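# Clear mislabelled cartons from a wall shelf onto the desk

## Task

On the wall shelf there is a row of cartons, and each one should sit above the shelf label showing its own part number. Take every carton sitting above a label with a different number and put it on the desk. All correctly placed cartons must stay exactly where they were, neither slid nor rotated. No carton may topple or be left leaning, or the task fails. The result only counts if everything stays put without the robot holding it, so at the end the gripper must be open and the robot backed away.

## Robot and tools

Robot: a Hello Robot Stretch 4 with one arm. It has an omni-wheel base, a lift that rides up a mast, a telescoping arm that extends forward, a three-joint wrist (yaw, pitch, roll) and a two-finger gripper. It stands about 1.6 m tall, and the rim of the base lies within 0.23 m of the base origin. There are four cameras: head_camera, head_left_camera, head_right_camera and wrist_camera.

Frames: the base frame has its origin on the floor under the base centre, with x forward, y left and z up. hand_pose is reported in this frame. It is a point between the open fingertips, and the printed value may be somewhat off. When all wrist joints are 0, the hand axes line up with the base axes. The odometry frame is the base frame as it was at scene start. base_odometry comes from wheel turns, so slipping shows up as travel. Heading is positive to the left and runs from -3.142 to 3.142.

execute_actions(actions, cameras): actions is a list holding exactly one action, or empty to just read state and images. An action may contain "base", "joints" or both, plus optional "pace" ("slow", "default", "fast", "max") and "contact_limits". Alternatively it can be {"end_of_arm": "enable_torque"} alone. All motions in one action start together.
- base: exactly one relative command, measured from where the base last reported itself. translate_m moves straight forward (+) or back (-), range -2 to 2 m. strafe_m moves sideways, left positive, -2 to 2 m. rotate_rad turns in place, counter-clockwise positive, -3.2 to 3.2 rad.
- joints: absolute targets by name. lift_m 0 to 1.2 m. arm_m is extension, 0 to 0.55 m. wrist_yaw_rad -1.134 to 4.276 (0 forward, + left, 3.14 folded; above 3.4 the arm may get in the way). wrist_pitch_rad -1.117 to 4.259 (0 level, 1.57 pointing down). wrist_roll_rad -1.117 to 4.259 (0 puts the fingers level; + turns clockwise as seen from behind). gripper_m is the fingertip gap, -0.038 to 0.141 m; below 0 the tips squeeze together. A target past a joint's range is clipped and the result reports it. Any other bad value or unknown key rejects the whole call. Joints you leave out may keep driving toward their previous targets.
- contact_limits: only {"arm_m": v}, with v from 0 (gentlest) to 0.75; default 0.5.
- pace sets base speed: up to 0.1/0.3/0.4/0.6 m/s and 1/2/3/4 rad/s. Above lift 0.2 this is reduced further, to 0.3 m/s and 1 rad/s at lift 1.2. One action runs at most 15 s.
- cameras: a list of names, or "all"; leaving it out or null gives all, and [] gives none.
To unfold the wrist at the start, one action with lift_m 0.4 and wrist_yaw_rad 0 works.

wait(seconds 0–10): lets time pass with no new command, then returns state and images. zoom_image(camera, region [x0,y0,x1,y1] in pixels, at most 504×504): gives a closer look at that camera's latest image. read_manual: shows licence text only. finished_scene(scene): ends the given scene for good and reports success; the next scene's task follows.

Result lines: base_status and joint_status tell how each motion ended. "done" for the base only means the wheels turned the commanded amount. "off_target" means it stopped short and may still be pushing. "contact_stop_at_<key>" means it was blocked, and that part goes slack (a slack lift can sink under load). "limit_stop_at_<name>": "tilt" means a lean over 6° and everything goes slack; "own_body" means a self-collision, and you can still move away from it. "torque_fault" means a wrist or gripper motor went limp; send enable_torque. on_its_own reports anything that happened without being commanded, and "held at" there is the target being held. lidar_m lists 12 ranges in 30° sectors, counter-clockwise starting straight ahead (4th left, 7th behind, 10th right). "-" means nothing, or closer than 0.25 m. It misses clear objects and thin legs. wrist_depth_mm is a 7×7 grid of median depths, 100–2000 mm. turned_by_wheels vs turned_by_imu: a gap over about 0.1 rad points to a hit or a slip. base_tilt is in degrees, forward/right positive, with about ±1.5° fixed error. motor_effort is in percent, with the peak in brackets. It is noisy, and a reading outside the rest range suggests pushing or carrying a load. For the wheels, positive means turning right.

Gripping: send gripper_m below the object's width. A smaller value squeezes harder and pulls the object toward the wrist. A gripper reading of "done" does not prove anything is held; check gripper effort instead. If the tips catch on a surface, raise the lift.

Things to avoid: knocking, shifting or rotating the cartons that are correct; tipping or dropping cartons. Do not drive or rotate with more than 1 kg held while arm_m is above 0.2, and avoid fast pace then. Avoid strong pushes, especially with the gripper high or a high contact limit. Avoid pressing the gripper on things, which causes torque faults. A fault stops the later calls in that reply. Shorter robot motion time is better. When finished, open the gripper, pull the arm back, move away, then call finished_scene.

Each tool is called after "Request:" as name(argument=value, ...) on one line, values as JSON.

## Session

Request:
execute_actions(actions=[])

Scene clock: 0.00 s.
base_odometry: x=+0.000 y=+0.000 heading=+0.000 (m, m, rad; odometry frame)
turned_by_wheels: +0.000 (rad since the last result)
turned_by_imu: +0.000 (rad since the last result)
base_tilt: forward=-0.7 right=-0.1 (deg)
lidar_m: 2.13 1.95 1.99 1.70 1.55 1.58 2.15 1.70 1.76 1.90 1.74 1.83
base_status: not commanded
joint_positions: lift_m=+0.236 arm_m=+0.000 wrist_yaw_rad=+3.178 wrist_pitch_rad=+0.022 wrist_roll_rad=+0.014 gripper_m=+0.057
joint_status: not commanded
motor_effort: lift_m=+20 arm_m=-1 wrist_yaw_rad=+1 wrist_pitch_rad=-6 wrist_roll_rad=-1 gripper_m=-3 wheel_0=+0 wheel_1=-1 wheel_2=+0 (%)
hand_pose: x=-0.1206 y=+0.0769 z=+0.4076 quat_wxyz=(-0.018, -0.011, +0.007, +1.000) (m; base frame)
wrist_depth_mm: - 146 - - - 1983 1661 / - 144 145 - - 1983 1661 / - 109 143 - - - 1708 / - 118 147 - - - 1576 / 143 141 - - - - 1537 / 206 1863 1708 1756 196 1537 1308 / 206 1229 1078 603 1060 946 991
pictures: head_camera, head_left_camera, head_right_camera, wrist_camera
Images, in order (width x height): head_camera 420x560, head_left_camera 420x672, head_right_camera 420x672, wrist_camera 616x392.

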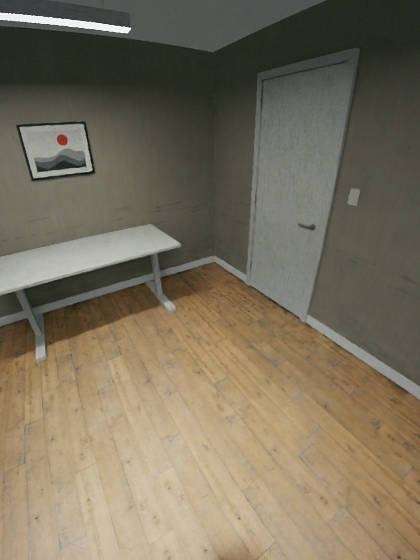

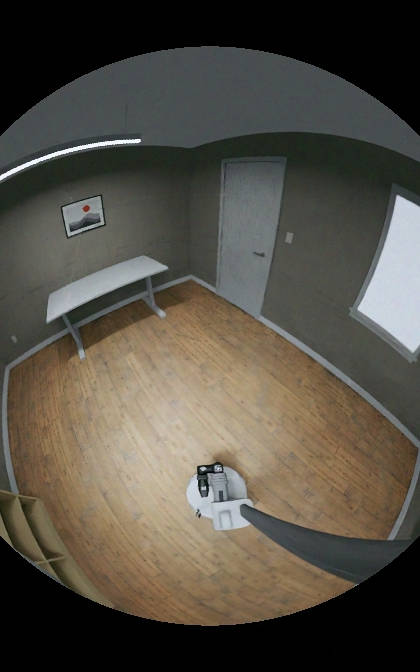

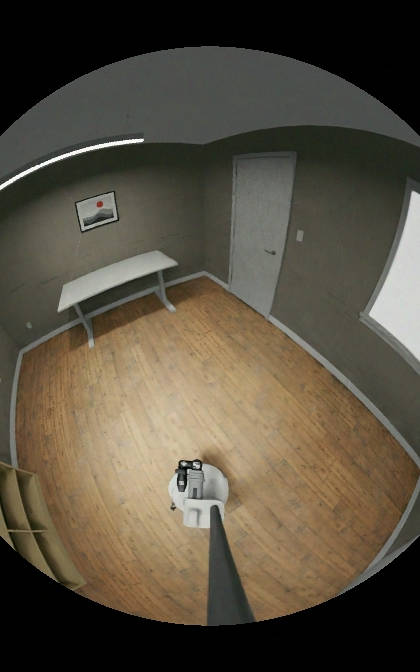

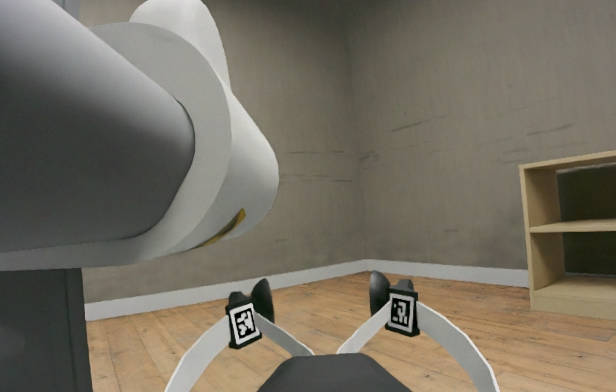

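Request:
execute_actions(actions=[{"base": {"rotate_rad": 2.6}, "joints": {"lift_m": 0.4, "wrist_yaw_rad": 0}, "pace": "fast"}])

Scene clock: 5.30 s.
base_odometry: x=+0.000 y=+0.000 heading=+2.600 (m, m, rad; odometry frame)
turned_by_wheels: +2.600 (rad since the last result)
turned_by_imu: +2.579 (rad since the last result)
base_tilt: forward=-0.7 right=+0.0 (deg)
lidar_m: 1.56 2.16 1.72 1.76 1.91 1.79 1.86 2.13 1.94 1.99 1.64 1.52
base_status: done
joint_positions: lift_m=+0.400 arm_m=+0.000 wrist_yaw_rad=+0.001 wrist_pitch_rad=+0.022 wrist_roll_rad=+0.014 gripper_m=+0.057
joint_status: all done
motor_effort: lift_m=+22(28) arm_m=-1(1) wrist_yaw_rad=+0(7) wrist_pitch_rad=-6(6) wrist_roll_rad=-2(1) gripper_m=-3(4) wheel_0=+1(2) wheel_1=+2(7) wheel_2=+1(11) (%)
hand_pose: x=+0.4592 y=-0.0873 z=+0.5717 quat_wxyz=(+1.000, +0.007, +0.011, +0.000) (m; base frame)
wrist_depth_mm: 1921 - - 1863 1708 1537 1430 / 1863 - - 1863 1708 1537 1397 / 1863 - - 1863 1708 1537 1397 / 1863 - - 1983 1708 1499 1397 / 1808 - - 1863 1708 1499 1397 / 1808 - - 1863 196 1499 1397 / 1708 1661 1430 778 1308 1160 1160
pictures: head_camera, head_left_camera, head_right_camera, wrist_camera
Images, in order (width x height): head_camera 420x560, head_left_camera 420x672, head_right_camera 420x672, wrist_camera 616x392.

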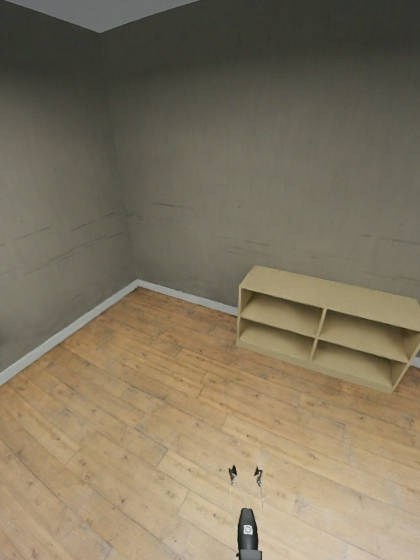

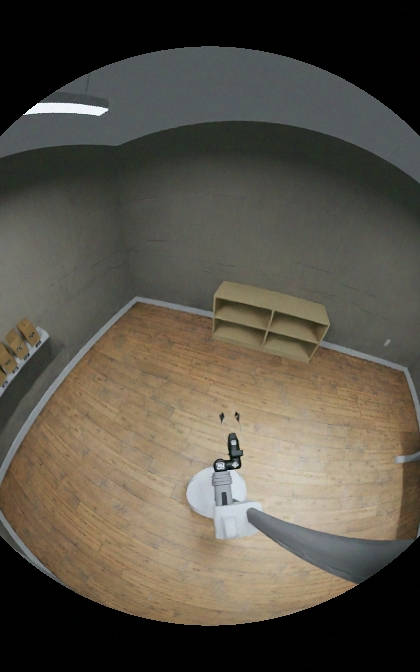

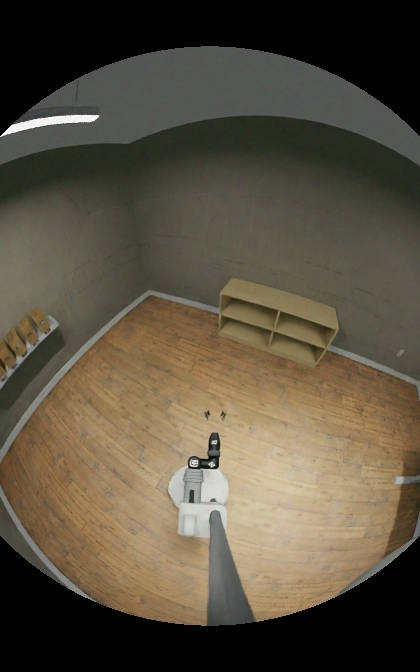

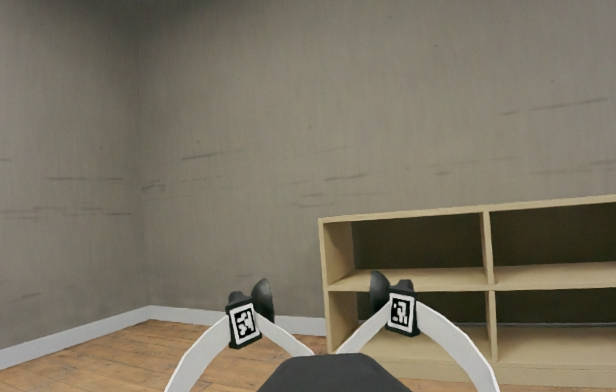

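Request:
execute_actions(actions=[{"base": {"rotate_rad": 1.18}, "joints": {"lift_m": 0.8}, "pace": "fast"}])

Scene clock: 15.07 s.
base_odometry: x=+0.000 y=+0.000 heading=-2.503 (m, m, rad; odometry frame)
turned_by_wheels: +1.180 (rad since the last result)
turned_by_imu: +1.169 (rad since the last result)
base_tilt: forward=-0.7 right=+0.1 (deg)
lidar_m: 1.72 1.80 1.82 1.79 1.94 2.06 2.00 2.64 1.59 1.52 1.60 2.03
base_status: done
joint_positions: lift_m=+0.800 arm_m=+0.000 wrist_yaw_rad=+0.000 wrist_pitch_rad=+0.022 wrist_roll_rad=+0.014 gripper_m=+0.057
joint_status: all done
motor_effort: lift_m=+22(26) arm_m=-1(1) wrist_yaw_rad=-1(0) wrist_pitch_rad=-5(6) wrist_roll_rad=-1(1) gripper_m=-3(2) wheel_0=+0(2) wheel_1=+0(7) wheel_2=+0(9) (%)
hand_pose: x=+0.4592 y=-0.0873 z=+0.9717 quat_wxyz=(+1.000, +0.007, +0.011, +0.000) (m; base frame)
wrist_depth_mm: 1921 1863 1863 1863 1863 1808 1808 / 1863 1921 1808 1863 1808 1808 1808 / 1921 1863 1808 1808 1808 1808 1756 / 1863 1863 1863 1808 1808 1808 1756 / 1863 1863 1661 1708 1756 1708 1756 / 1863 1863 1537 1756 196 1756 1756 / 1808 1808 1808 946 1808 1756 1708
pictures: head_camera, head_left_camera, head_right_camera, wrist_camera
Images, in order (width x height): head_camera 420x560, head_left_camera 420x672, head_right_camera 420x672, wrist_camera 616x392.

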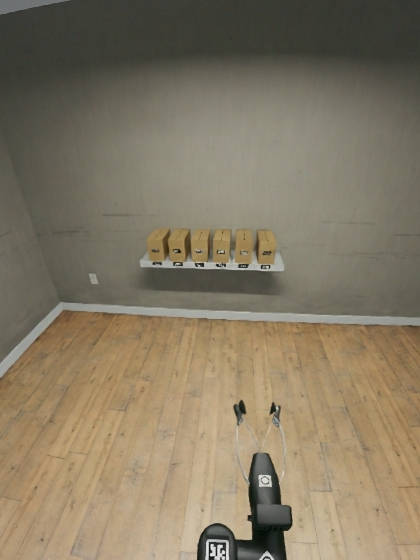

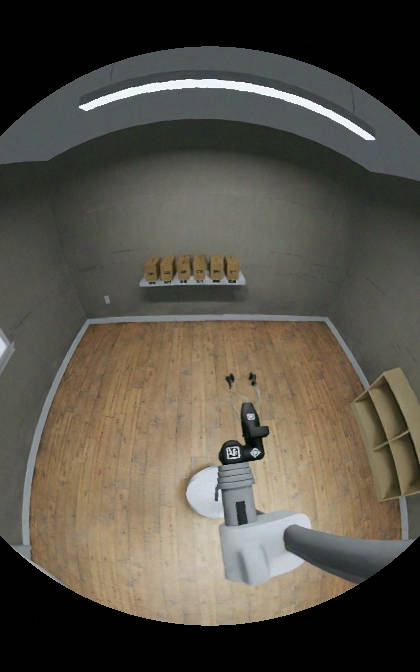

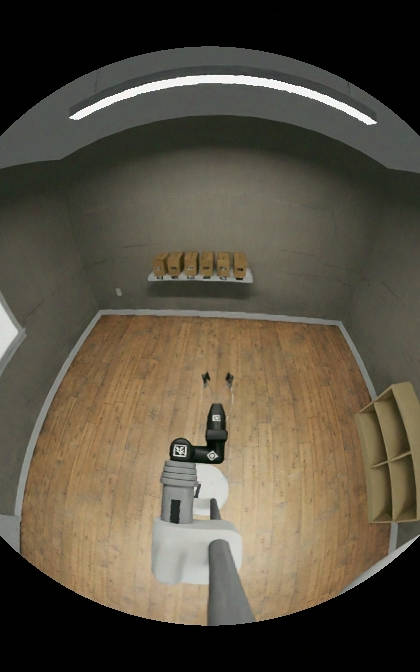

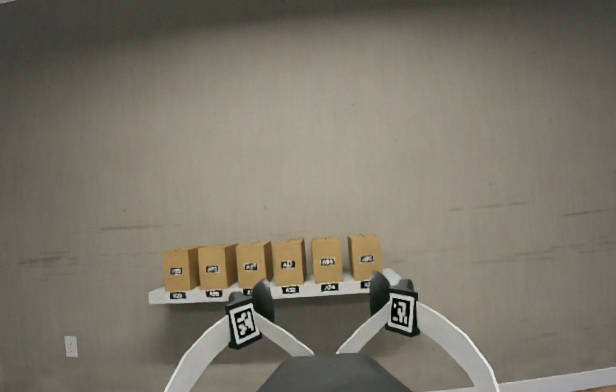

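Request:
zoom_image(camera="head_camera", region=[130, 215, 300, 285])

Request:
zoom_image(camera="wrist_camera", region=[140, 220, 420, 320])

Region (130, 215, 300, 285) of head_camera's 420x560 image, scaled by 2.965, with more detail than that image has; it fills the top 208 rows of this view, and the rest is white.

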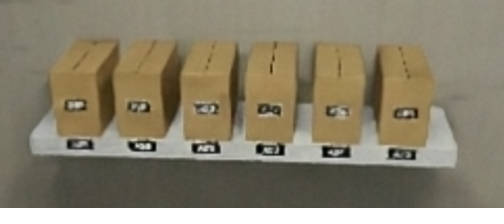

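Region (140, 220, 420, 320) of wrist_camera's 616x392 image, scaled by 1.800; it fills the top 180 rows of this view, and the rest is white.

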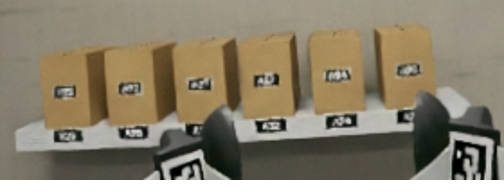

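Request:
execute_actions(actions=[{"base": {"translate_m": 0.8}, "joints": {"lift_m": 0.42, "gripper_m": 0.141}, "pace": "fast"}])

Scene clock: 29.47 s.
base_odometry: x=-0.642 y=-0.477 heading=-2.503 (m, m, rad; odometry frame)
turned_by_wheels: +0.000 (rad since the last result)
turned_by_imu: -0.004 (rad since the last result)
base_tilt: forward=-0.7 right=+0.1 (deg)
lidar_m: 0.92 0.97 1.76 1.75 1.84 2.63 3.62 2.69 1.62 1.58 1.64 0.97
base_status: done
joint_positions: lift_m=+0.420 arm_m=+0.000 wrist_yaw_rad=+0.000 wrist_pitch_rad=+0.022 wrist_roll_rad=+0.014 gripper_m=+0.141
joint_status: all done
motor_effort: lift_m=+16(22) arm_m=-1(1) wrist_yaw_rad=+2(0) wrist_pitch_rad=-6(6) wrist_roll_rad=+0(1) gripper_m=+0(3) wheel_0=+1(6) wheel_1=+0(6) wheel_2=+1(8) (%)
hand_pose: x=+0.4592 y=-0.0874 z=+0.5922 quat_wxyz=(+1.000, +0.007, +0.011, +0.000) (m; base frame)
wrist_depth_mm: 1042 1025 1008 1008 991 976 976 / 1042 1025 1008 1008 741 991 976 / 759 750 741 723 723 991 960 / 750 741 732 723 960 960 960 / 1025 991 991 976 976 960 946 / 991 991 976 976 960 216 931 / 991 976 960 150 946 946 917
pictures: head_camera, head_left_camera, head_right_camera, wrist_camera
Images, in order (width x height): head_camera 420x560, head_left_camera 420x672, head_right_camera 420x672, wrist_camera 616x392.

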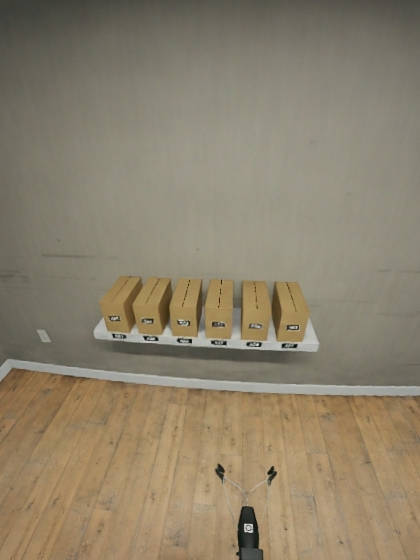

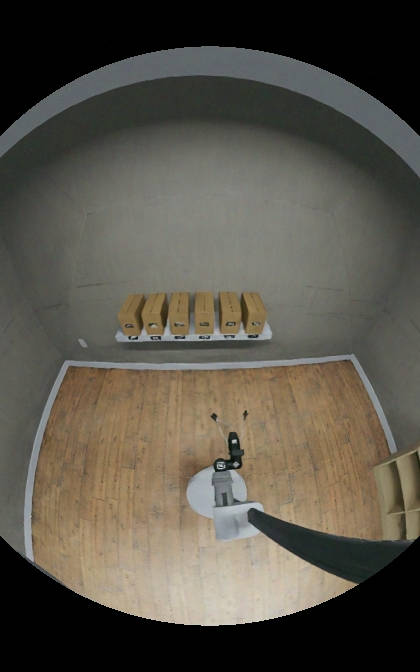

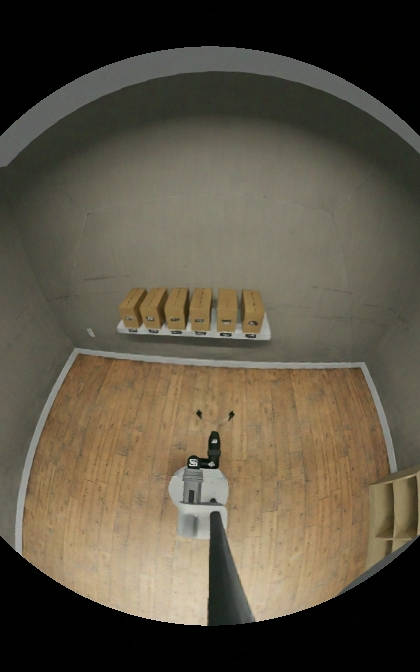

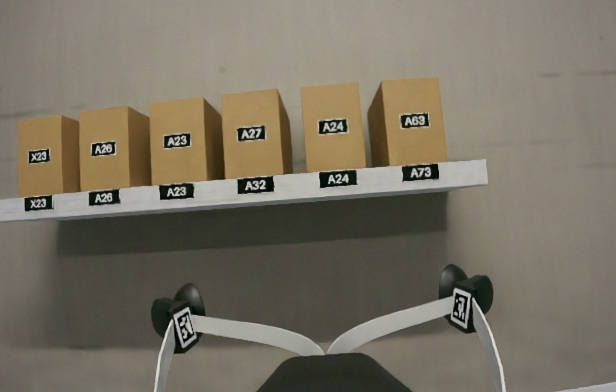

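Request:
zoom_image(camera="wrist_camera", region=[0, 70, 250, 230])

Request:
zoom_image(camera="wrist_camera", region=[210, 60, 500, 220])

Region (0, 70, 250, 230) of wrist_camera's 616x392 image, scaled by 2.016; it fills the top 323 rows of this view, and the rest is white.

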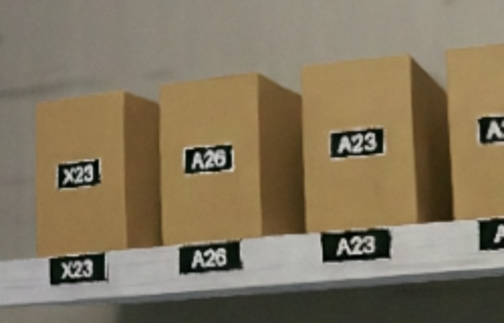

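Region (210, 60, 500, 220) of wrist_camera's 616x392 image, scaled by 1.738; it fills the top 278 rows of this view, and the rest is white.

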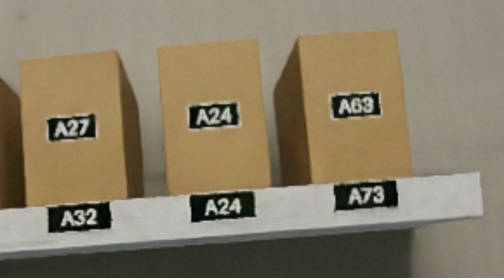

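Request:
execute_actions(actions=[{"base": {"rotate_rad": -0.05}, "joints": {"lift_m": 0.55}}], cameras=["head_camera", "wrist_camera"])

Scene clock: 77.20 s.
base_odometry: x=-0.642 y=-0.477 heading=-2.553 (m, m, rad; odometry frame)
turned_by_wheels: -0.050 (rad since the last result)
turned_by_imu: -0.052 (rad since the last result)
base_tilt: forward=-0.8 right=+0.0 (deg)
lidar_m: 0.91 0.97 1.72 1.74 1.83 2.53 3.64 2.84 1.64 1.56 1.72 0.96
base_status: done
joint_positions: lift_m=+0.550 arm_m=+0.000 wrist_yaw_rad=+0.000 wrist_pitch_rad=+0.022 wrist_roll_rad=+0.014 gripper_m=+0.141
joint_status: all done
motor_effort: lift_m=+23(21) arm_m=-1(1) wrist_yaw_rad=+1(0) wrist_pitch_rad=-6(6) wrist_roll_rad=-2(2) gripper_m=+0(2) wheel_0=+0(1) wheel_1=+0(5) wheel_2=-2(5) (%)
hand_pose: x=+0.4592 y=-0.0874 z=+0.7217 quat_wxyz=(+1.000, +0.007, +0.011, +0.000) (m; base frame)
wrist_depth_mm: 991 1008 1025 1025 1008 1025 1025 / 1008 1008 991 1008 1008 1025 1025 / 991 991 1008 1008 991 991 1008 / 723 732 732 732 741 991 991 / 723 723 723 723 723 976 991 / 960 960 991 976 1008 216 976 / 960 960 960 150 960 960 976
pictures: head_camera, wrist_camera
Images, in order (width x height): head_camera 420x560, wrist_camera 616x392.

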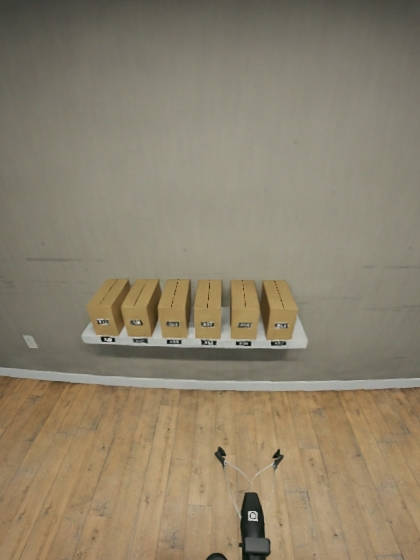

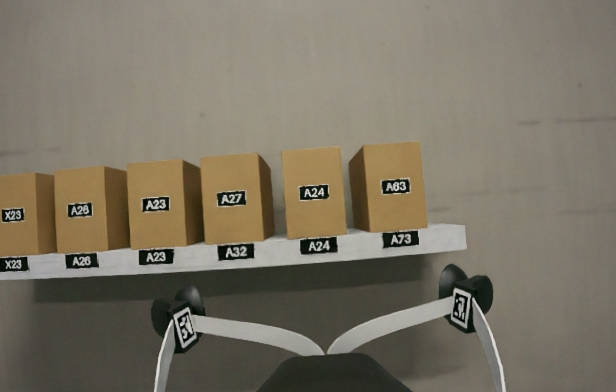

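Request:
zoom_image(camera="wrist_camera", region=[0, 180, 190, 280])

Request:
zoom_image(camera="head_camera", region=[80, 300, 200, 355])

Region (0, 180, 190, 280) of wrist_camera's 616x392 image, scaled by 2.653; it fills the top 265 rows of this view, and the rest is white.

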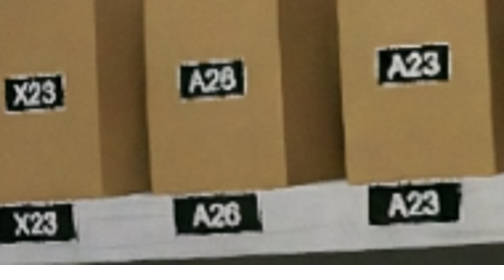

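Region (80, 300, 200, 355) of head_camera's 420x560 image, scaled by 4.200, with more detail than that image has; it fills the top 231 rows of this view, and the rest is white.

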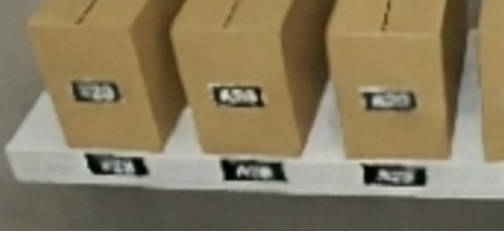

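Request:
execute_actions(actions=[{"base": {"strafe_m": 0.165}, "joints": {"lift_m": 0.47, "arm_m": 0.25, "wrist_yaw_rad": 0.5}}], cameras=["wrist_camera"])

Scene clock: 88.50 s.
base_odometry: x=-0.551 y=-0.614 heading=-2.553 (m, m, rad; odometry frame)
turned_by_wheels: +0.000 (rad since the last result)
turned_by_imu: -0.002 (rad since the last result)
base_tilt: forward=-0.7 right=+0.1 (deg)
lidar_m: 0.92 0.96 1.67 1.59 1.63 2.31 3.65 3.08 1.79 1.76 1.71 0.96
base_status: done
joint_positions: lift_m=+0.470 arm_m=+0.249 wrist_yaw_rad=+0.500 wrist_pitch_rad=+0.022 wrist_roll_rad=+0.014 gripper_m=+0.141
joint_status: all done
motor_effort: lift_m=+16(21) arm_m=+5(6) wrist_yaw_rad=-1(4) wrist_pitch_rad=-6(6) wrist_roll_rad=+0(0) gripper_m=-1(2) wheel_0=+0(4) wheel_1=-2(9) wheel_2=-1(1) (%)
hand_pose: x=+0.7151 y=+0.0616 z=+0.6422 quat_wxyz=(+0.969, +0.004, +0.012, +0.247) (m; base frame)
wrist_depth_mm: 1308 1098 917 788 668 389 359 / 1336 1098 866 530 442 394 362 / 1336 1098 591 517 439 415 364 / 1336 1078 580 504 436 397 357 / 1308 1078 891 798 691 615 569 / 1336 1078 854 788 683 216 564 / 1308 1078 891 150 683 615 569
pictures: wrist_camera
Images, in order (width x height): wrist_camera 616x392.

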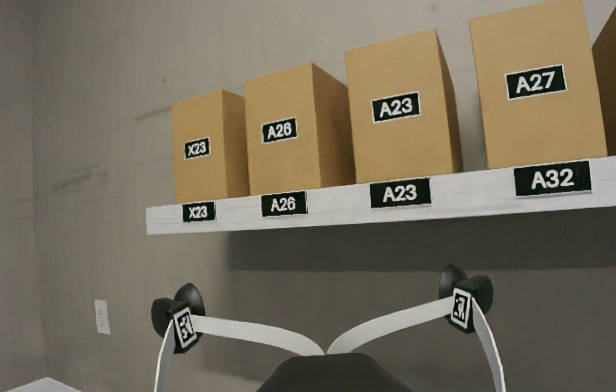

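Request:
zoom_image(camera="wrist_camera", region=[170, 100, 340, 230])

Region (170, 100, 340, 230) of wrist_camera's 616x392 image, scaled by 2.965; it fills the top 385 rows of this view, and the rest is white.

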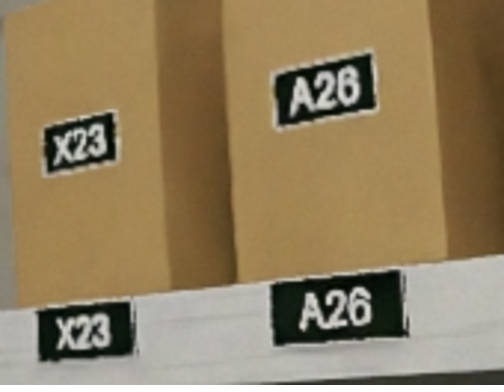

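Request:
execute_actions(actions=[{"joints": {"lift_m": 1.15, "arm_m": 0.0, "wrist_yaw_rad": 0.0, "wrist_pitch_rad": 1.57}, "base": {"translate_m": 0.35}, "pace": "fast"}], cameras=["head_camera", "wrist_camera"])

Scene clock: 107.63 s.
base_odometry: x=-0.842 y=-0.809 heading=-2.553 (m, m, rad; odometry frame)
turned_by_wheels: +0.000 (rad since the last result)
turned_by_imu: -0.003 (rad since the last result)
base_tilt: forward=-0.6 right=-0.1 (deg)
lidar_m: 0.57 0.61 1.18 1.62 1.66 2.29 4.02 2.49 1.83 2.10 1.19 0.60
base_status: done
joint_positions: lift_m=+1.150 arm_m=+0.001 wrist_yaw_rad=+0.000 wrist_pitch_rad=+1.570 wrist_roll_rad=+0.014 gripper_m=+0.141
joint_status: all done
motor_effort: lift_m=+22(22) arm_m=-5(5) wrist_yaw_rad=+1(9) wrist_pitch_rad=+1(4) wrist_roll_rad=-2(1) gripper_m=-1(1) wheel_0=+0(5) wheel_1=+0(6) wheel_2=-1(13) (%)
hand_pose: x=+0.1720 y=-0.0874 z=+1.0395 quat_wxyz=(+0.707, +0.005, +0.707, -0.005) (m; base frame)
wrist_depth_mm: 603 842 1138 1205 1229 1281 1281 / 1308 1336 1336 1336 1308 1308 1281 / 1308 1308 1308 1308 1281 1281 1255 / 1336 1281 1281 1281 1255 1281 1255 / 1281 1281 1281 1060 1281 1281 1255 / 1281 1281 1042 1025 1229 216 1229 / 1255 1255 1255 150 1229 1205 1255
pictures: head_camera, wrist_camera
Images, in order (width x height): head_camera 420x560, wrist_camera 616x392.

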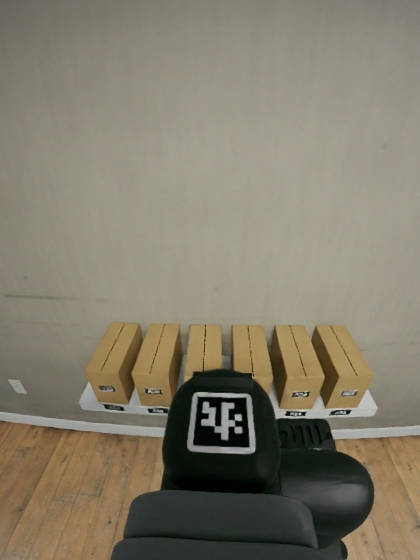

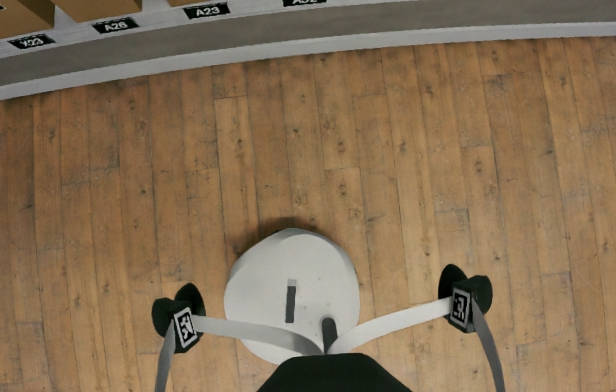

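Request:
execute_actions(actions=[{"joints": {"arm_m": 0.33}, "base": {"translate_m": 0.2}}], cameras=["head_camera", "wrist_camera"])

Scene clock: 114.07 s.
base_odometry: x=-1.008 y=-0.920 heading=-2.553 (m, m, rad; odometry frame)
turned_by_wheels: +0.000 (rad since the last result)
turned_by_imu: -0.002 (rad since the last result)
base_tilt: forward=-0.8 right=-0.1 (deg)
lidar_m: 0.37 0.38 0.56 1.60 1.69 2.31 - 2.51 1.87 2.09 0.58 0.40
base_status: done
joint_positions: lift_m=+1.150 arm_m=+0.329 wrist_yaw_rad=+0.000 wrist_pitch_rad=+1.570 wrist_roll_rad=+0.014 gripper_m=+0.141
joint_status: all done
motor_effort: lift_m=+22(22) arm_m=+5(5) wrist_yaw_rad=-2(0) wrist_pitch_rad=+1(0) wrist_roll_rad=-2(0) gripper_m=-1(1) wheel_0=+0(7) wheel_1=+0(4) wheel_2=+0(10) (%)
hand_pose: x=+0.5003 y=-0.0874 z=+1.0395 quat_wxyz=(+0.707, +0.005, +0.707, -0.005) (m; base frame)
wrist_depth_mm: 159 164 175 186 193 199 - / 204 220 240 257 273 287 296 / 315 349 362 359 377 355 382 / 362 362 359 355 357 353 373 / 357 357 357 353 373 349 362 / 353 353 351 347 347 216 345 / 349 349 347 151 389 349 1229
pictures: head_camera, wrist_camera
Images, in order (width x height): head_camera 420x560, wrist_camera 616x392.

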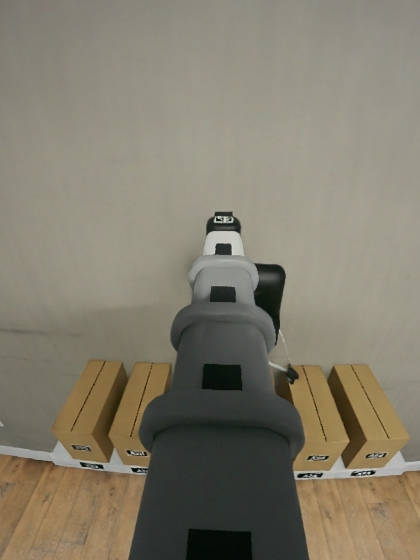

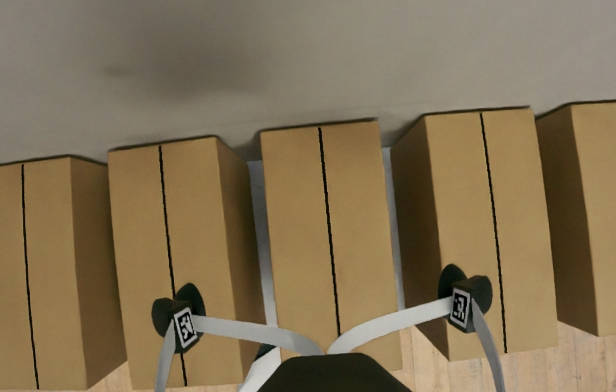

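Request:
zoom_image(camera="wrist_camera", region=[120, 240, 520, 392])

Region (120, 240, 520, 392) of wrist_camera's 616x392 image, scaled by 1.260; it fills the top 192 rows of this view, and the rest is white.

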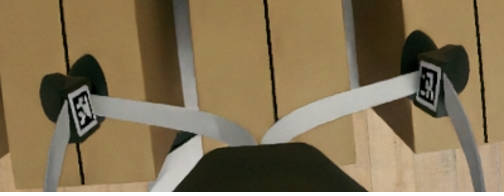

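Request:
execute_actions(actions=[{"joints": {"arm_m": 0.35, "lift_m": 1.065, "gripper_m": 0.125}, "base": {"strafe_m": -0.009}, "pace": "slow"}], cameras=["wrist_camera"])

Scene clock: 170.40 s.
base_odometry: x=-1.013 y=-0.912 heading=-2.553 (m, m, rad; odometry frame)
turned_by_wheels: +0.000 (rad since the last result)
turned_by_imu: -0.002 (rad since the last result)
base_tilt: forward=-0.6 right=-0.1 (deg)
lidar_m: 0.36 0.38 0.56 1.60 1.69 2.28 - 2.48 1.90 2.10 0.57 0.39
base_status: done
joint_positions: lift_m=+1.065 arm_m=+0.349 wrist_yaw_rad=+0.000 wrist_pitch_rad=+1.570 wrist_roll_rad=+0.014 gripper_m=+0.125
joint_status: all done
motor_effort: lift_m=+15(21) arm_m=+5(5) wrist_yaw_rad=+0(1) wrist_pitch_rad=+0(1) wrist_roll_rad=-1(2) gripper_m=-1(2) wheel_0=+0(7) wheel_1=+0(5) wheel_2=+0(1) (%)
hand_pose: x=+0.5203 y=-0.0874 z=+0.9550 quat_wxyz=(+0.707, +0.005, +0.707, -0.005) (m; base frame)
wrist_depth_mm: 126 131 140 148 154 158 - / 162 176 191 205 218 229 238 / 252 276 283 273 304 271 270 / 276 274 304 271 271 268 267 / 274 272 289 268 267 266 265 / 271 268 224 266 264 262 263 / 286 266 276 152 262 260 259
pictures: wrist_camera
Images, in order (width x height): wrist_camera 616x392.

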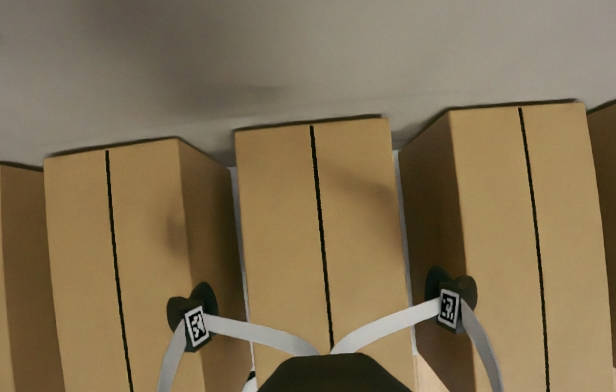

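Request:
zoom_image(camera="wrist_camera", region=[140, 230, 500, 392])

Region (140, 230, 500, 392) of wrist_camera's 616x392 image, scaled by 1.400; it fills the top 227 rows of this view, and the rest is white.

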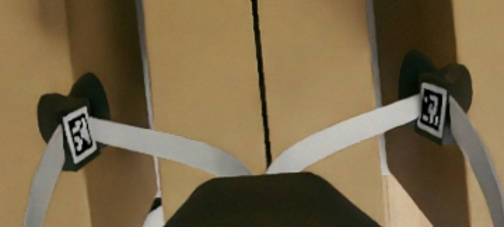

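Request:
execute_actions(actions=[{"joints": {"lift_m": 1.045, "gripper_m": 0.122}, "base": {"strafe_m": -0.0045}, "pace": "slow"}], cameras=["wrist_camera"])

Request:
zoom_image(camera="wrist_camera", region=[140, 230, 500, 392])

Scene clock: 188.93 s.
base_odometry: x=-1.015 y=-0.908 heading=-2.553 (m, m, rad; odometry frame)
turned_by_wheels: +0.000 (rad since the last result)
turned_by_imu: -0.002 (rad since the last result)
base_tilt: forward=-0.7 right=+0.0 (deg)
lidar_m: 0.38 0.39 0.55 1.60 1.68 2.29 - 2.46 1.91 2.09 0.55 0.40
base_status: done
joint_positions: lift_m=+1.045 arm_m=+0.349 wrist_yaw_rad=+0.000 wrist_pitch_rad=+1.570 wrist_roll_rad=+0.014 gripper_m=+0.122
joint_status: all done
motor_effort: lift_m=+16(13) arm_m=+5(5) wrist_yaw_rad=+0(2) wrist_pitch_rad=+1(1) wrist_roll_rad=+0(1) gripper_m=+0(5) wheel_0=+1(3) wheel_1=-2(3) wheel_2=+0(0) (%)
hand_pose: x=+0.5203 y=-0.0874 z=+0.9350 quat_wxyz=(+0.707, +0.005, +0.707, -0.005) (m; base frame)
wrist_depth_mm: 126 131 140 148 154 158 - / 163 176 190 205 218 229 239 / 251 256 256 254 300 252 250 / 255 255 287 252 251 249 247 / 252 251 274 249 249 247 245 / 250 248 223 246 245 242 242 / 247 245 253 151 243 241 -
pictures: wrist_camera
Images, in order (width x height): wrist_camera 616x392.

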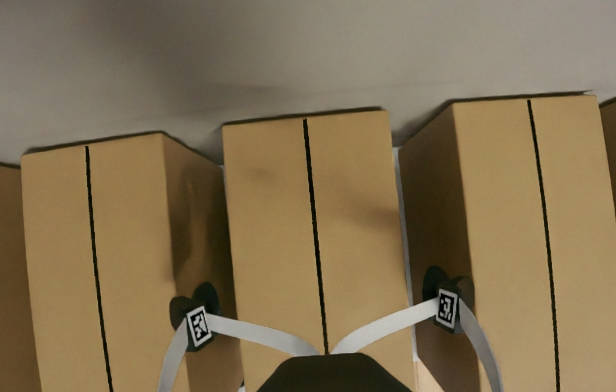

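Region (140, 230, 500, 392) of wrist_camera's 616x392 image, scaled by 1.400; it fills the top 227 rows of this view, and the rest is white.

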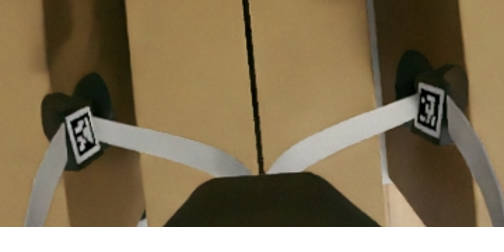

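Request:
execute_actions(actions=[{"joints": {"lift_m": 1.01}, "pace": "slow"}], cameras=["wrist_camera", "head_camera"])

Scene clock: 205.30 s.
base_odometry: x=-1.015 y=-0.908 heading=-2.553 (m, m, rad; odometry frame)
turned_by_wheels: +0.000 (rad since the last result)
turned_by_imu: -0.002 (rad since the last result)
base_tilt: forward=-0.7 right=+0.0 (deg)
lidar_m: 0.36 0.39 0.56 1.62 1.71 2.33 - 2.52 1.88 2.10 0.56 0.40
base_status: not commanded
joint_positions: lift_m=+1.010 arm_m=+0.349 wrist_yaw_rad=+0.000 wrist_pitch_rad=+1.570 wrist_roll_rad=+0.014 gripper_m=+0.122
joint_status: all done
motor_effort: lift_m=+16(18) arm_m=+5(5) wrist_yaw_rad=-1(1) wrist_pitch_rad=+0(1) wrist_roll_rad=-1(2) gripper_m=-1(1) wheel_0=+1(1) wheel_1=-2(2) wheel_2=+0(0) (%)
hand_pose: x=+0.5203 y=-0.0874 z=+0.9000 quat_wxyz=(+0.707, +0.005, +0.707, -0.005) (m; base frame)
wrist_depth_mm: 126 131 140 147 154 158 - / 163 176 191 205 217 218 217 / 221 223 220 218 219 217 216 / 220 220 218 216 215 219 213 / 217 216 216 214 213 224 211 / 214 214 212 211 211 209 208 / 213 211 210 151 208 213 -
pictures: head_camera, wrist_camera
Images, in order (width x height): head_camera 420x560, wrist_camera 616x392.

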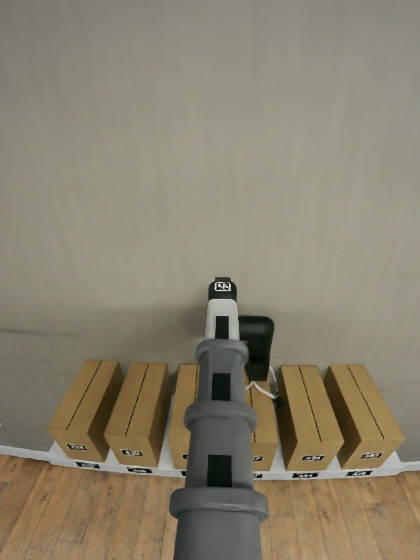

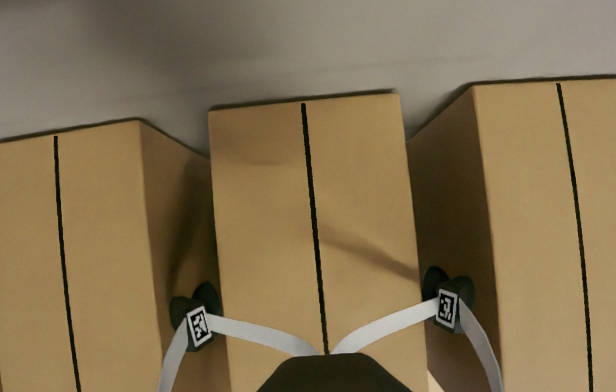

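Request:
execute_actions(actions=[{"joints": {"lift_m": 0.995}, "pace": "slow"}], cameras=["wrist_camera"])

Scene clock: 211.57 s.
base_odometry: x=-1.015 y=-0.908 heading=-2.553 (m, m, rad; odometry frame)
turned_by_wheels: +0.000 (rad since the last result)
turned_by_imu: -0.002 (rad since the last result)
base_tilt: forward=-0.6 right=+0.0 (deg)
lidar_m: 0.37 0.40 0.52 1.62 1.70 2.34 - 2.49 1.88 2.11 0.53 0.40
base_status: not commanded
joint_positions: lift_m=+0.995 arm_m=+0.349 wrist_yaw_rad=+0.000 wrist_pitch_rad=+1.570 wrist_roll_rad=+0.014 gripper_m=+0.122
joint_status: all done
motor_effort: lift_m=+16(15) arm_m=+5(5) wrist_yaw_rad=+0(1) wrist_pitch_rad=+1(1) wrist_roll_rad=-2(1) gripper_m=+0(1) wheel_0=+1(1) wheel_1=-1(1) wheel_2=+0(0) (%)
hand_pose: x=+0.5203 y=-0.0874 z=+0.8850 quat_wxyz=(+0.707, +0.005, +0.707, -0.005) (m; base frame)
wrist_depth_mm: 126 131 140 148 154 158 - / 162 176 191 204 204 205 202 / 207 211 205 204 202 212 201 / 204 204 202 201 200 218 198 / 202 202 200 199 198 225 196 / 200 199 198 196 196 195 194 / 198 196 196 151 193 213 -
pictures: wrist_camera
Images, in order (width x height): wrist_camera 616x392.

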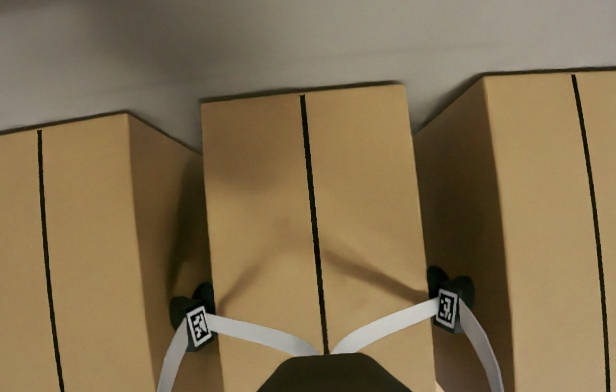

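Request:
execute_actions(actions=[{"joints": {"gripper_m": 0.05}, "pace": "slow"}], cameras=["wrist_camera"])

Scene clock: 217.70 s.
base_odometry: x=-1.015 y=-0.908 heading=-2.553 (m, m, rad; odometry frame)
turned_by_wheels: +0.000 (rad since the last result)
turned_by_imu: -0.002 (rad since the last result)
base_tilt: forward=-0.7 right=+0.0 (deg)
lidar_m: 0.37 0.40 0.53 1.58 1.69 2.33 - 2.50 1.90 2.09 0.55 0.40
base_status: not commanded
joint_positions: lift_m=+0.995 arm_m=+0.349 wrist_yaw_rad=+0.000 wrist_pitch_rad=+1.570 wrist_roll_rad=+0.014 gripper_m=+0.050
joint_status: all done
motor_effort: lift_m=+16(16) arm_m=+5(5) wrist_yaw_rad=+0(1) wrist_pitch_rad=+1(0) wrist_roll_rad=+0(2) gripper_m=-22(25) wheel_0=+1(1) wheel_1=-1(1) wheel_2=+0(0) (%)
hand_pose: x=+0.5203 y=-0.0874 z=+0.8850 quat_wxyz=(+0.707, +0.005, +0.707, -0.005) (m; base frame)
wrist_depth_mm: 126 131 140 148 154 159 - / 163 176 183 183 183 205 202 / 206 211 182 181 180 211 200 / 204 204 181 179 179 219 198 / 202 202 179 177 177 224 196 / 200 198 177 176 175 179 194 / 197 196 175 174 172 232 -
pictures: wrist_camera
Images, in order (width x height): wrist_camera 616x392.

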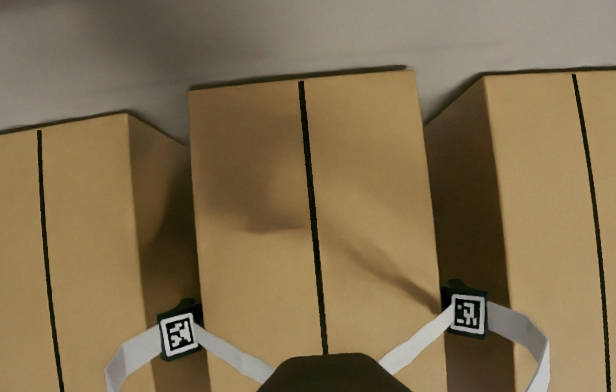

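Request:
execute_actions(actions=[{"joints": {"lift_m": 1.2}}], cameras=["wrist_camera", "head_camera"])

Scene clock: 222.40 s.
base_odometry: x=-1.015 y=-0.908 heading=-2.553 (m, m, rad; odometry frame)
turned_by_wheels: +0.000 (rad since the last result)
turned_by_imu: -0.002 (rad since the last result)
base_tilt: forward=-0.7 right=+0.1 (deg)
lidar_m: 0.35 0.40 0.54 1.63 1.69 2.33 - 2.49 1.89 2.10 0.54 0.39
base_status: not commanded
joint_positions: lift_m=+1.200 arm_m=+0.349 wrist_yaw_rad=+0.000 wrist_pitch_rad=+1.570 wrist_roll_rad=+0.014 gripper_m=+0.050
joint_status: all done
motor_effort: lift_m=+23(27) arm_m=+5(5) wrist_yaw_rad=-1(2) wrist_pitch_rad=+1(1) wrist_roll_rad=+0(1) gripper_m=-23(24) wheel_0=+1(1) wheel_1=-1(2) wheel_2=+0(0) (%)
hand_pose: x=+0.5203 y=-0.0874 z=+1.0894 quat_wxyz=(+0.707, +0.005, +0.707, -0.005) (m; base frame)
wrist_depth_mm: 127 131 140 148 154 159 - / 163 176 183 183 183 229 238 / 252 278 183 181 181 407 404 / 413 413 180 179 179 404 402 / 407 407 179 178 177 399 399 / 404 402 177 176 175 179 410 / 402 394 175 174 173 1281 1281
pictures: head_camera, wrist_camera
Images, in order (width x height): head_camera 420x560, wrist_camera 616x392.

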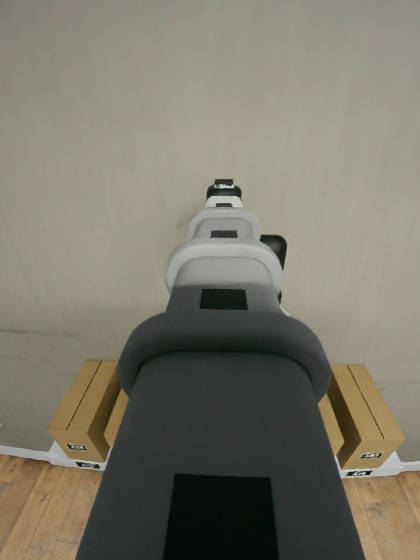

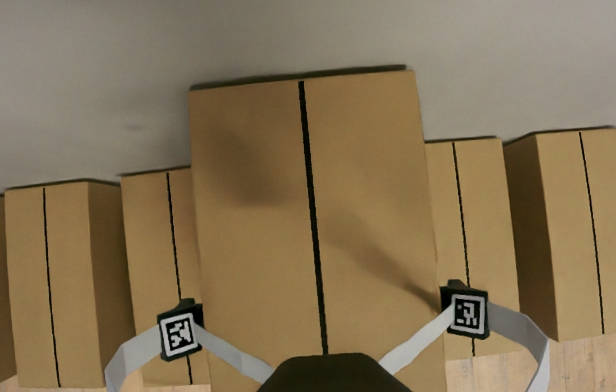

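Request:
execute_actions(actions=[{"joints": {"arm_m": 0.08}, "base": {"translate_m": -0.35}}], cameras=["head_camera"])

Request:
execute_actions(actions=[{"joints": {"lift_m": 0.7}, "base": {"rotate_rad": 3.14}}])

Scene clock: 238.60 s.
base_odometry: x=-0.724 y=-0.714 heading=-2.553 (m, m, rad; odometry frame)
turned_by_wheels: +0.000 (rad since the last result)
turned_by_imu: -0.002 (rad since the last result)
base_tilt: forward=-0.5 right=+0.0 (deg)
lidar_m: 0.25 0.76 1.41 1.63 1.69 2.34 3.88 3.05 1.78 1.79 1.43 0.34
base_status: done
joint_positions: lift_m=+1.200 arm_m=+0.081 wrist_yaw_rad=+0.000 wrist_pitch_rad=+1.570 wrist_roll_rad=+0.014 gripper_m=+0.050
joint_status: all done
motor_effort: lift_m=+23(23) arm_m=-5(5) wrist_yaw_rad=-1(1) wrist_pitch_rad=-1(0) wrist_roll_rad=-1(1) gripper_m=-23(23) wheel_0=+0(1) wheel_1=-1(5) wheel_2=+0(8) (%)
hand_pose: x=+0.2518 y=-0.0874 z=+1.0894 quat_wxyz=(+0.707, +0.005, +0.707, -0.005) (m; base frame)
wrist_depth_mm: 1160 1205 1281 1308 1366 1366 1336 / 1397 1366 1366 183 183 1336 1366 / 1366 1366 182 181 181 1336 1336 / 1366 1366 180 179 179 1308 1308 / 1336 1336 179 178 176 1308 1308 / 1336 1336 177 176 175 179 1308 / 1308 1308 175 174 172 1281 1281
pictures: head_camera
Images, in order (width x height): head_camera 420x560.

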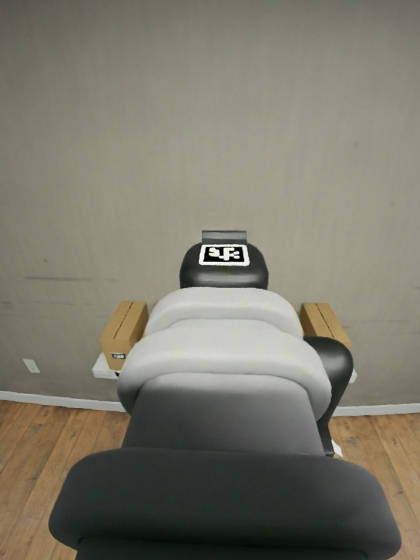

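Scene clock: 243.03 s.
base_odometry: x=-0.724 y=-0.714 heading=+0.587 (m, m, rad; odometry frame)
turned_by_wheels: +3.140 (rad since the last result)
turned_by_imu: +3.115 (rad since the last result)
base_tilt: forward=-0.6 right=+0.0 (deg)
lidar_m: 2.97 2.99 1.80 1.80 1.39 0.76 0.73 0.76 1.39 1.60 1.68 0.33
base_status: done
joint_positions: lift_m=+0.700 arm_m=+0.081 wrist_yaw_rad=+0.000 wrist_pitch_rad=+1.570 wrist_roll_rad=+0.014 gripper_m=+0.050
joint_status: all done
motor_effort: lift_m=+16(24) arm_m=-5(5) wrist_yaw_rad=-1(1) wrist_pitch_rad=+0(1) wrist_roll_rad=-1(0) gripper_m=-23(22) wheel_0=-2(0) wheel_1=-2(5) wheel_2=+0(5) (%)
hand_pose: x=+0.2519 y=-0.0874 z=+0.5899 quat_wxyz=(+0.707, +0.005, +0.707, -0.005) (m; base frame)
wrist_depth_mm: 866 854 866 854 854 842 842 / 854 866 842 183 183 842 842 / 842 842 182 181 181 831 820 / 842 831 181 179 179 809 820 / 831 831 179 177 177 809 809 / 820 820 177 176 175 179 798 / 820 707 175 174 172 788 798
pictures: head_camera, head_left_camera, head_right_camera, wrist_camera
Images, in order (width x height): head_camera 420x560, head_left_camera 420x672, head_right_camera 420x672, wrist_camera 616x392.

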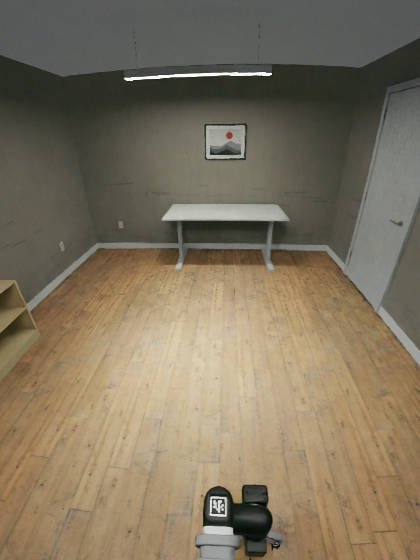

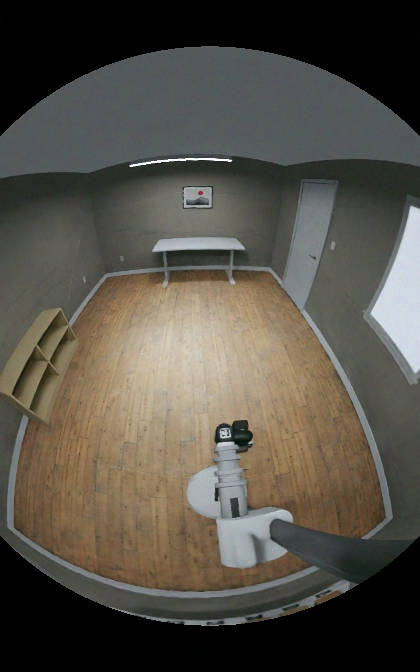

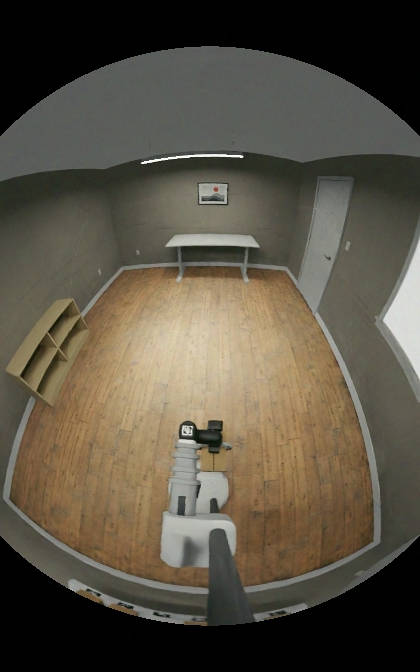

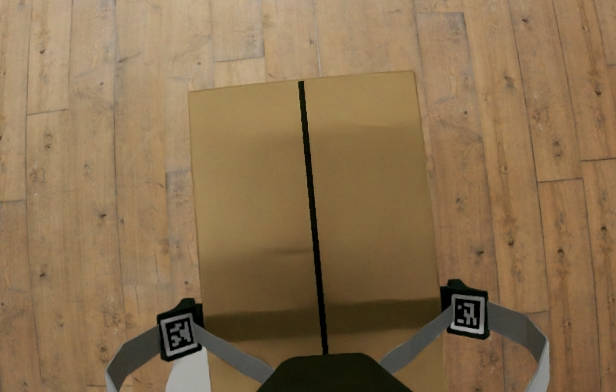

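Request:
execute_actions(actions=[{"base": {"translate_m": 2.0}, "pace": "fast"}], cameras=["head_camera"])

Scene clock: 253.07 s.
base_odometry: x=+0.941 y=+0.393 heading=+0.587 (m, m, rad; odometry frame)
turned_by_wheels: +0.000 (rad since the last result)
turned_by_imu: -0.007 (rad since the last result)
base_tilt: forward=-0.8 right=+0.0 (deg)
lidar_m: 0.91 0.99 2.18 1.76 1.81 3.04 3.02 2.28 1.69 1.59 1.66 0.35
base_status: done
joint_positions: lift_m=+0.700 arm_m=+0.081 wrist_yaw_rad=+0.000 wrist_pitch_rad=+1.570 wrist_roll_rad=+0.014 gripper_m=+0.050
joint_status: not commanded
motor_effort: lift_m=+17(17) arm_m=-5(5) wrist_yaw_rad=+0(1) wrist_pitch_rad=+0(0) wrist_roll_rad=-1(1) gripper_m=-23(23) wheel_0=+0(9) wheel_1=+0(5) wheel_2=-1(9) (%)
hand_pose: x=+0.2519 y=-0.0874 z=+0.5899 quat_wxyz=(+0.707, +0.005, +0.707, -0.005) (m; base frame)
wrist_depth_mm: 866 866 866 854 842 831 842 / 854 854 842 183 183 842 831 / 854 842 182 181 181 820 831 / 842 831 181 180 179 831 820 / 831 831 179 177 177 809 798 / 820 820 177 175 175 179 798 / 809 707 175 174 172 788 788
pictures: head_camera
Images, in order (width x height): head_camera 420x560.

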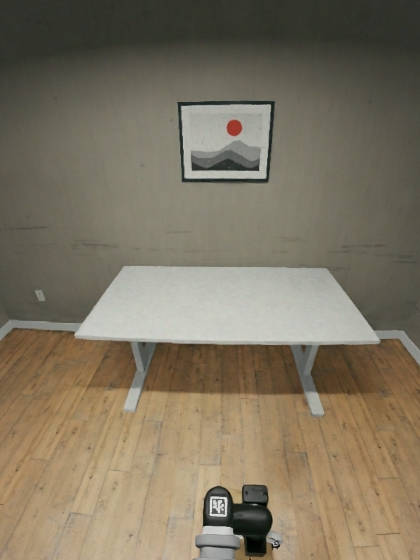

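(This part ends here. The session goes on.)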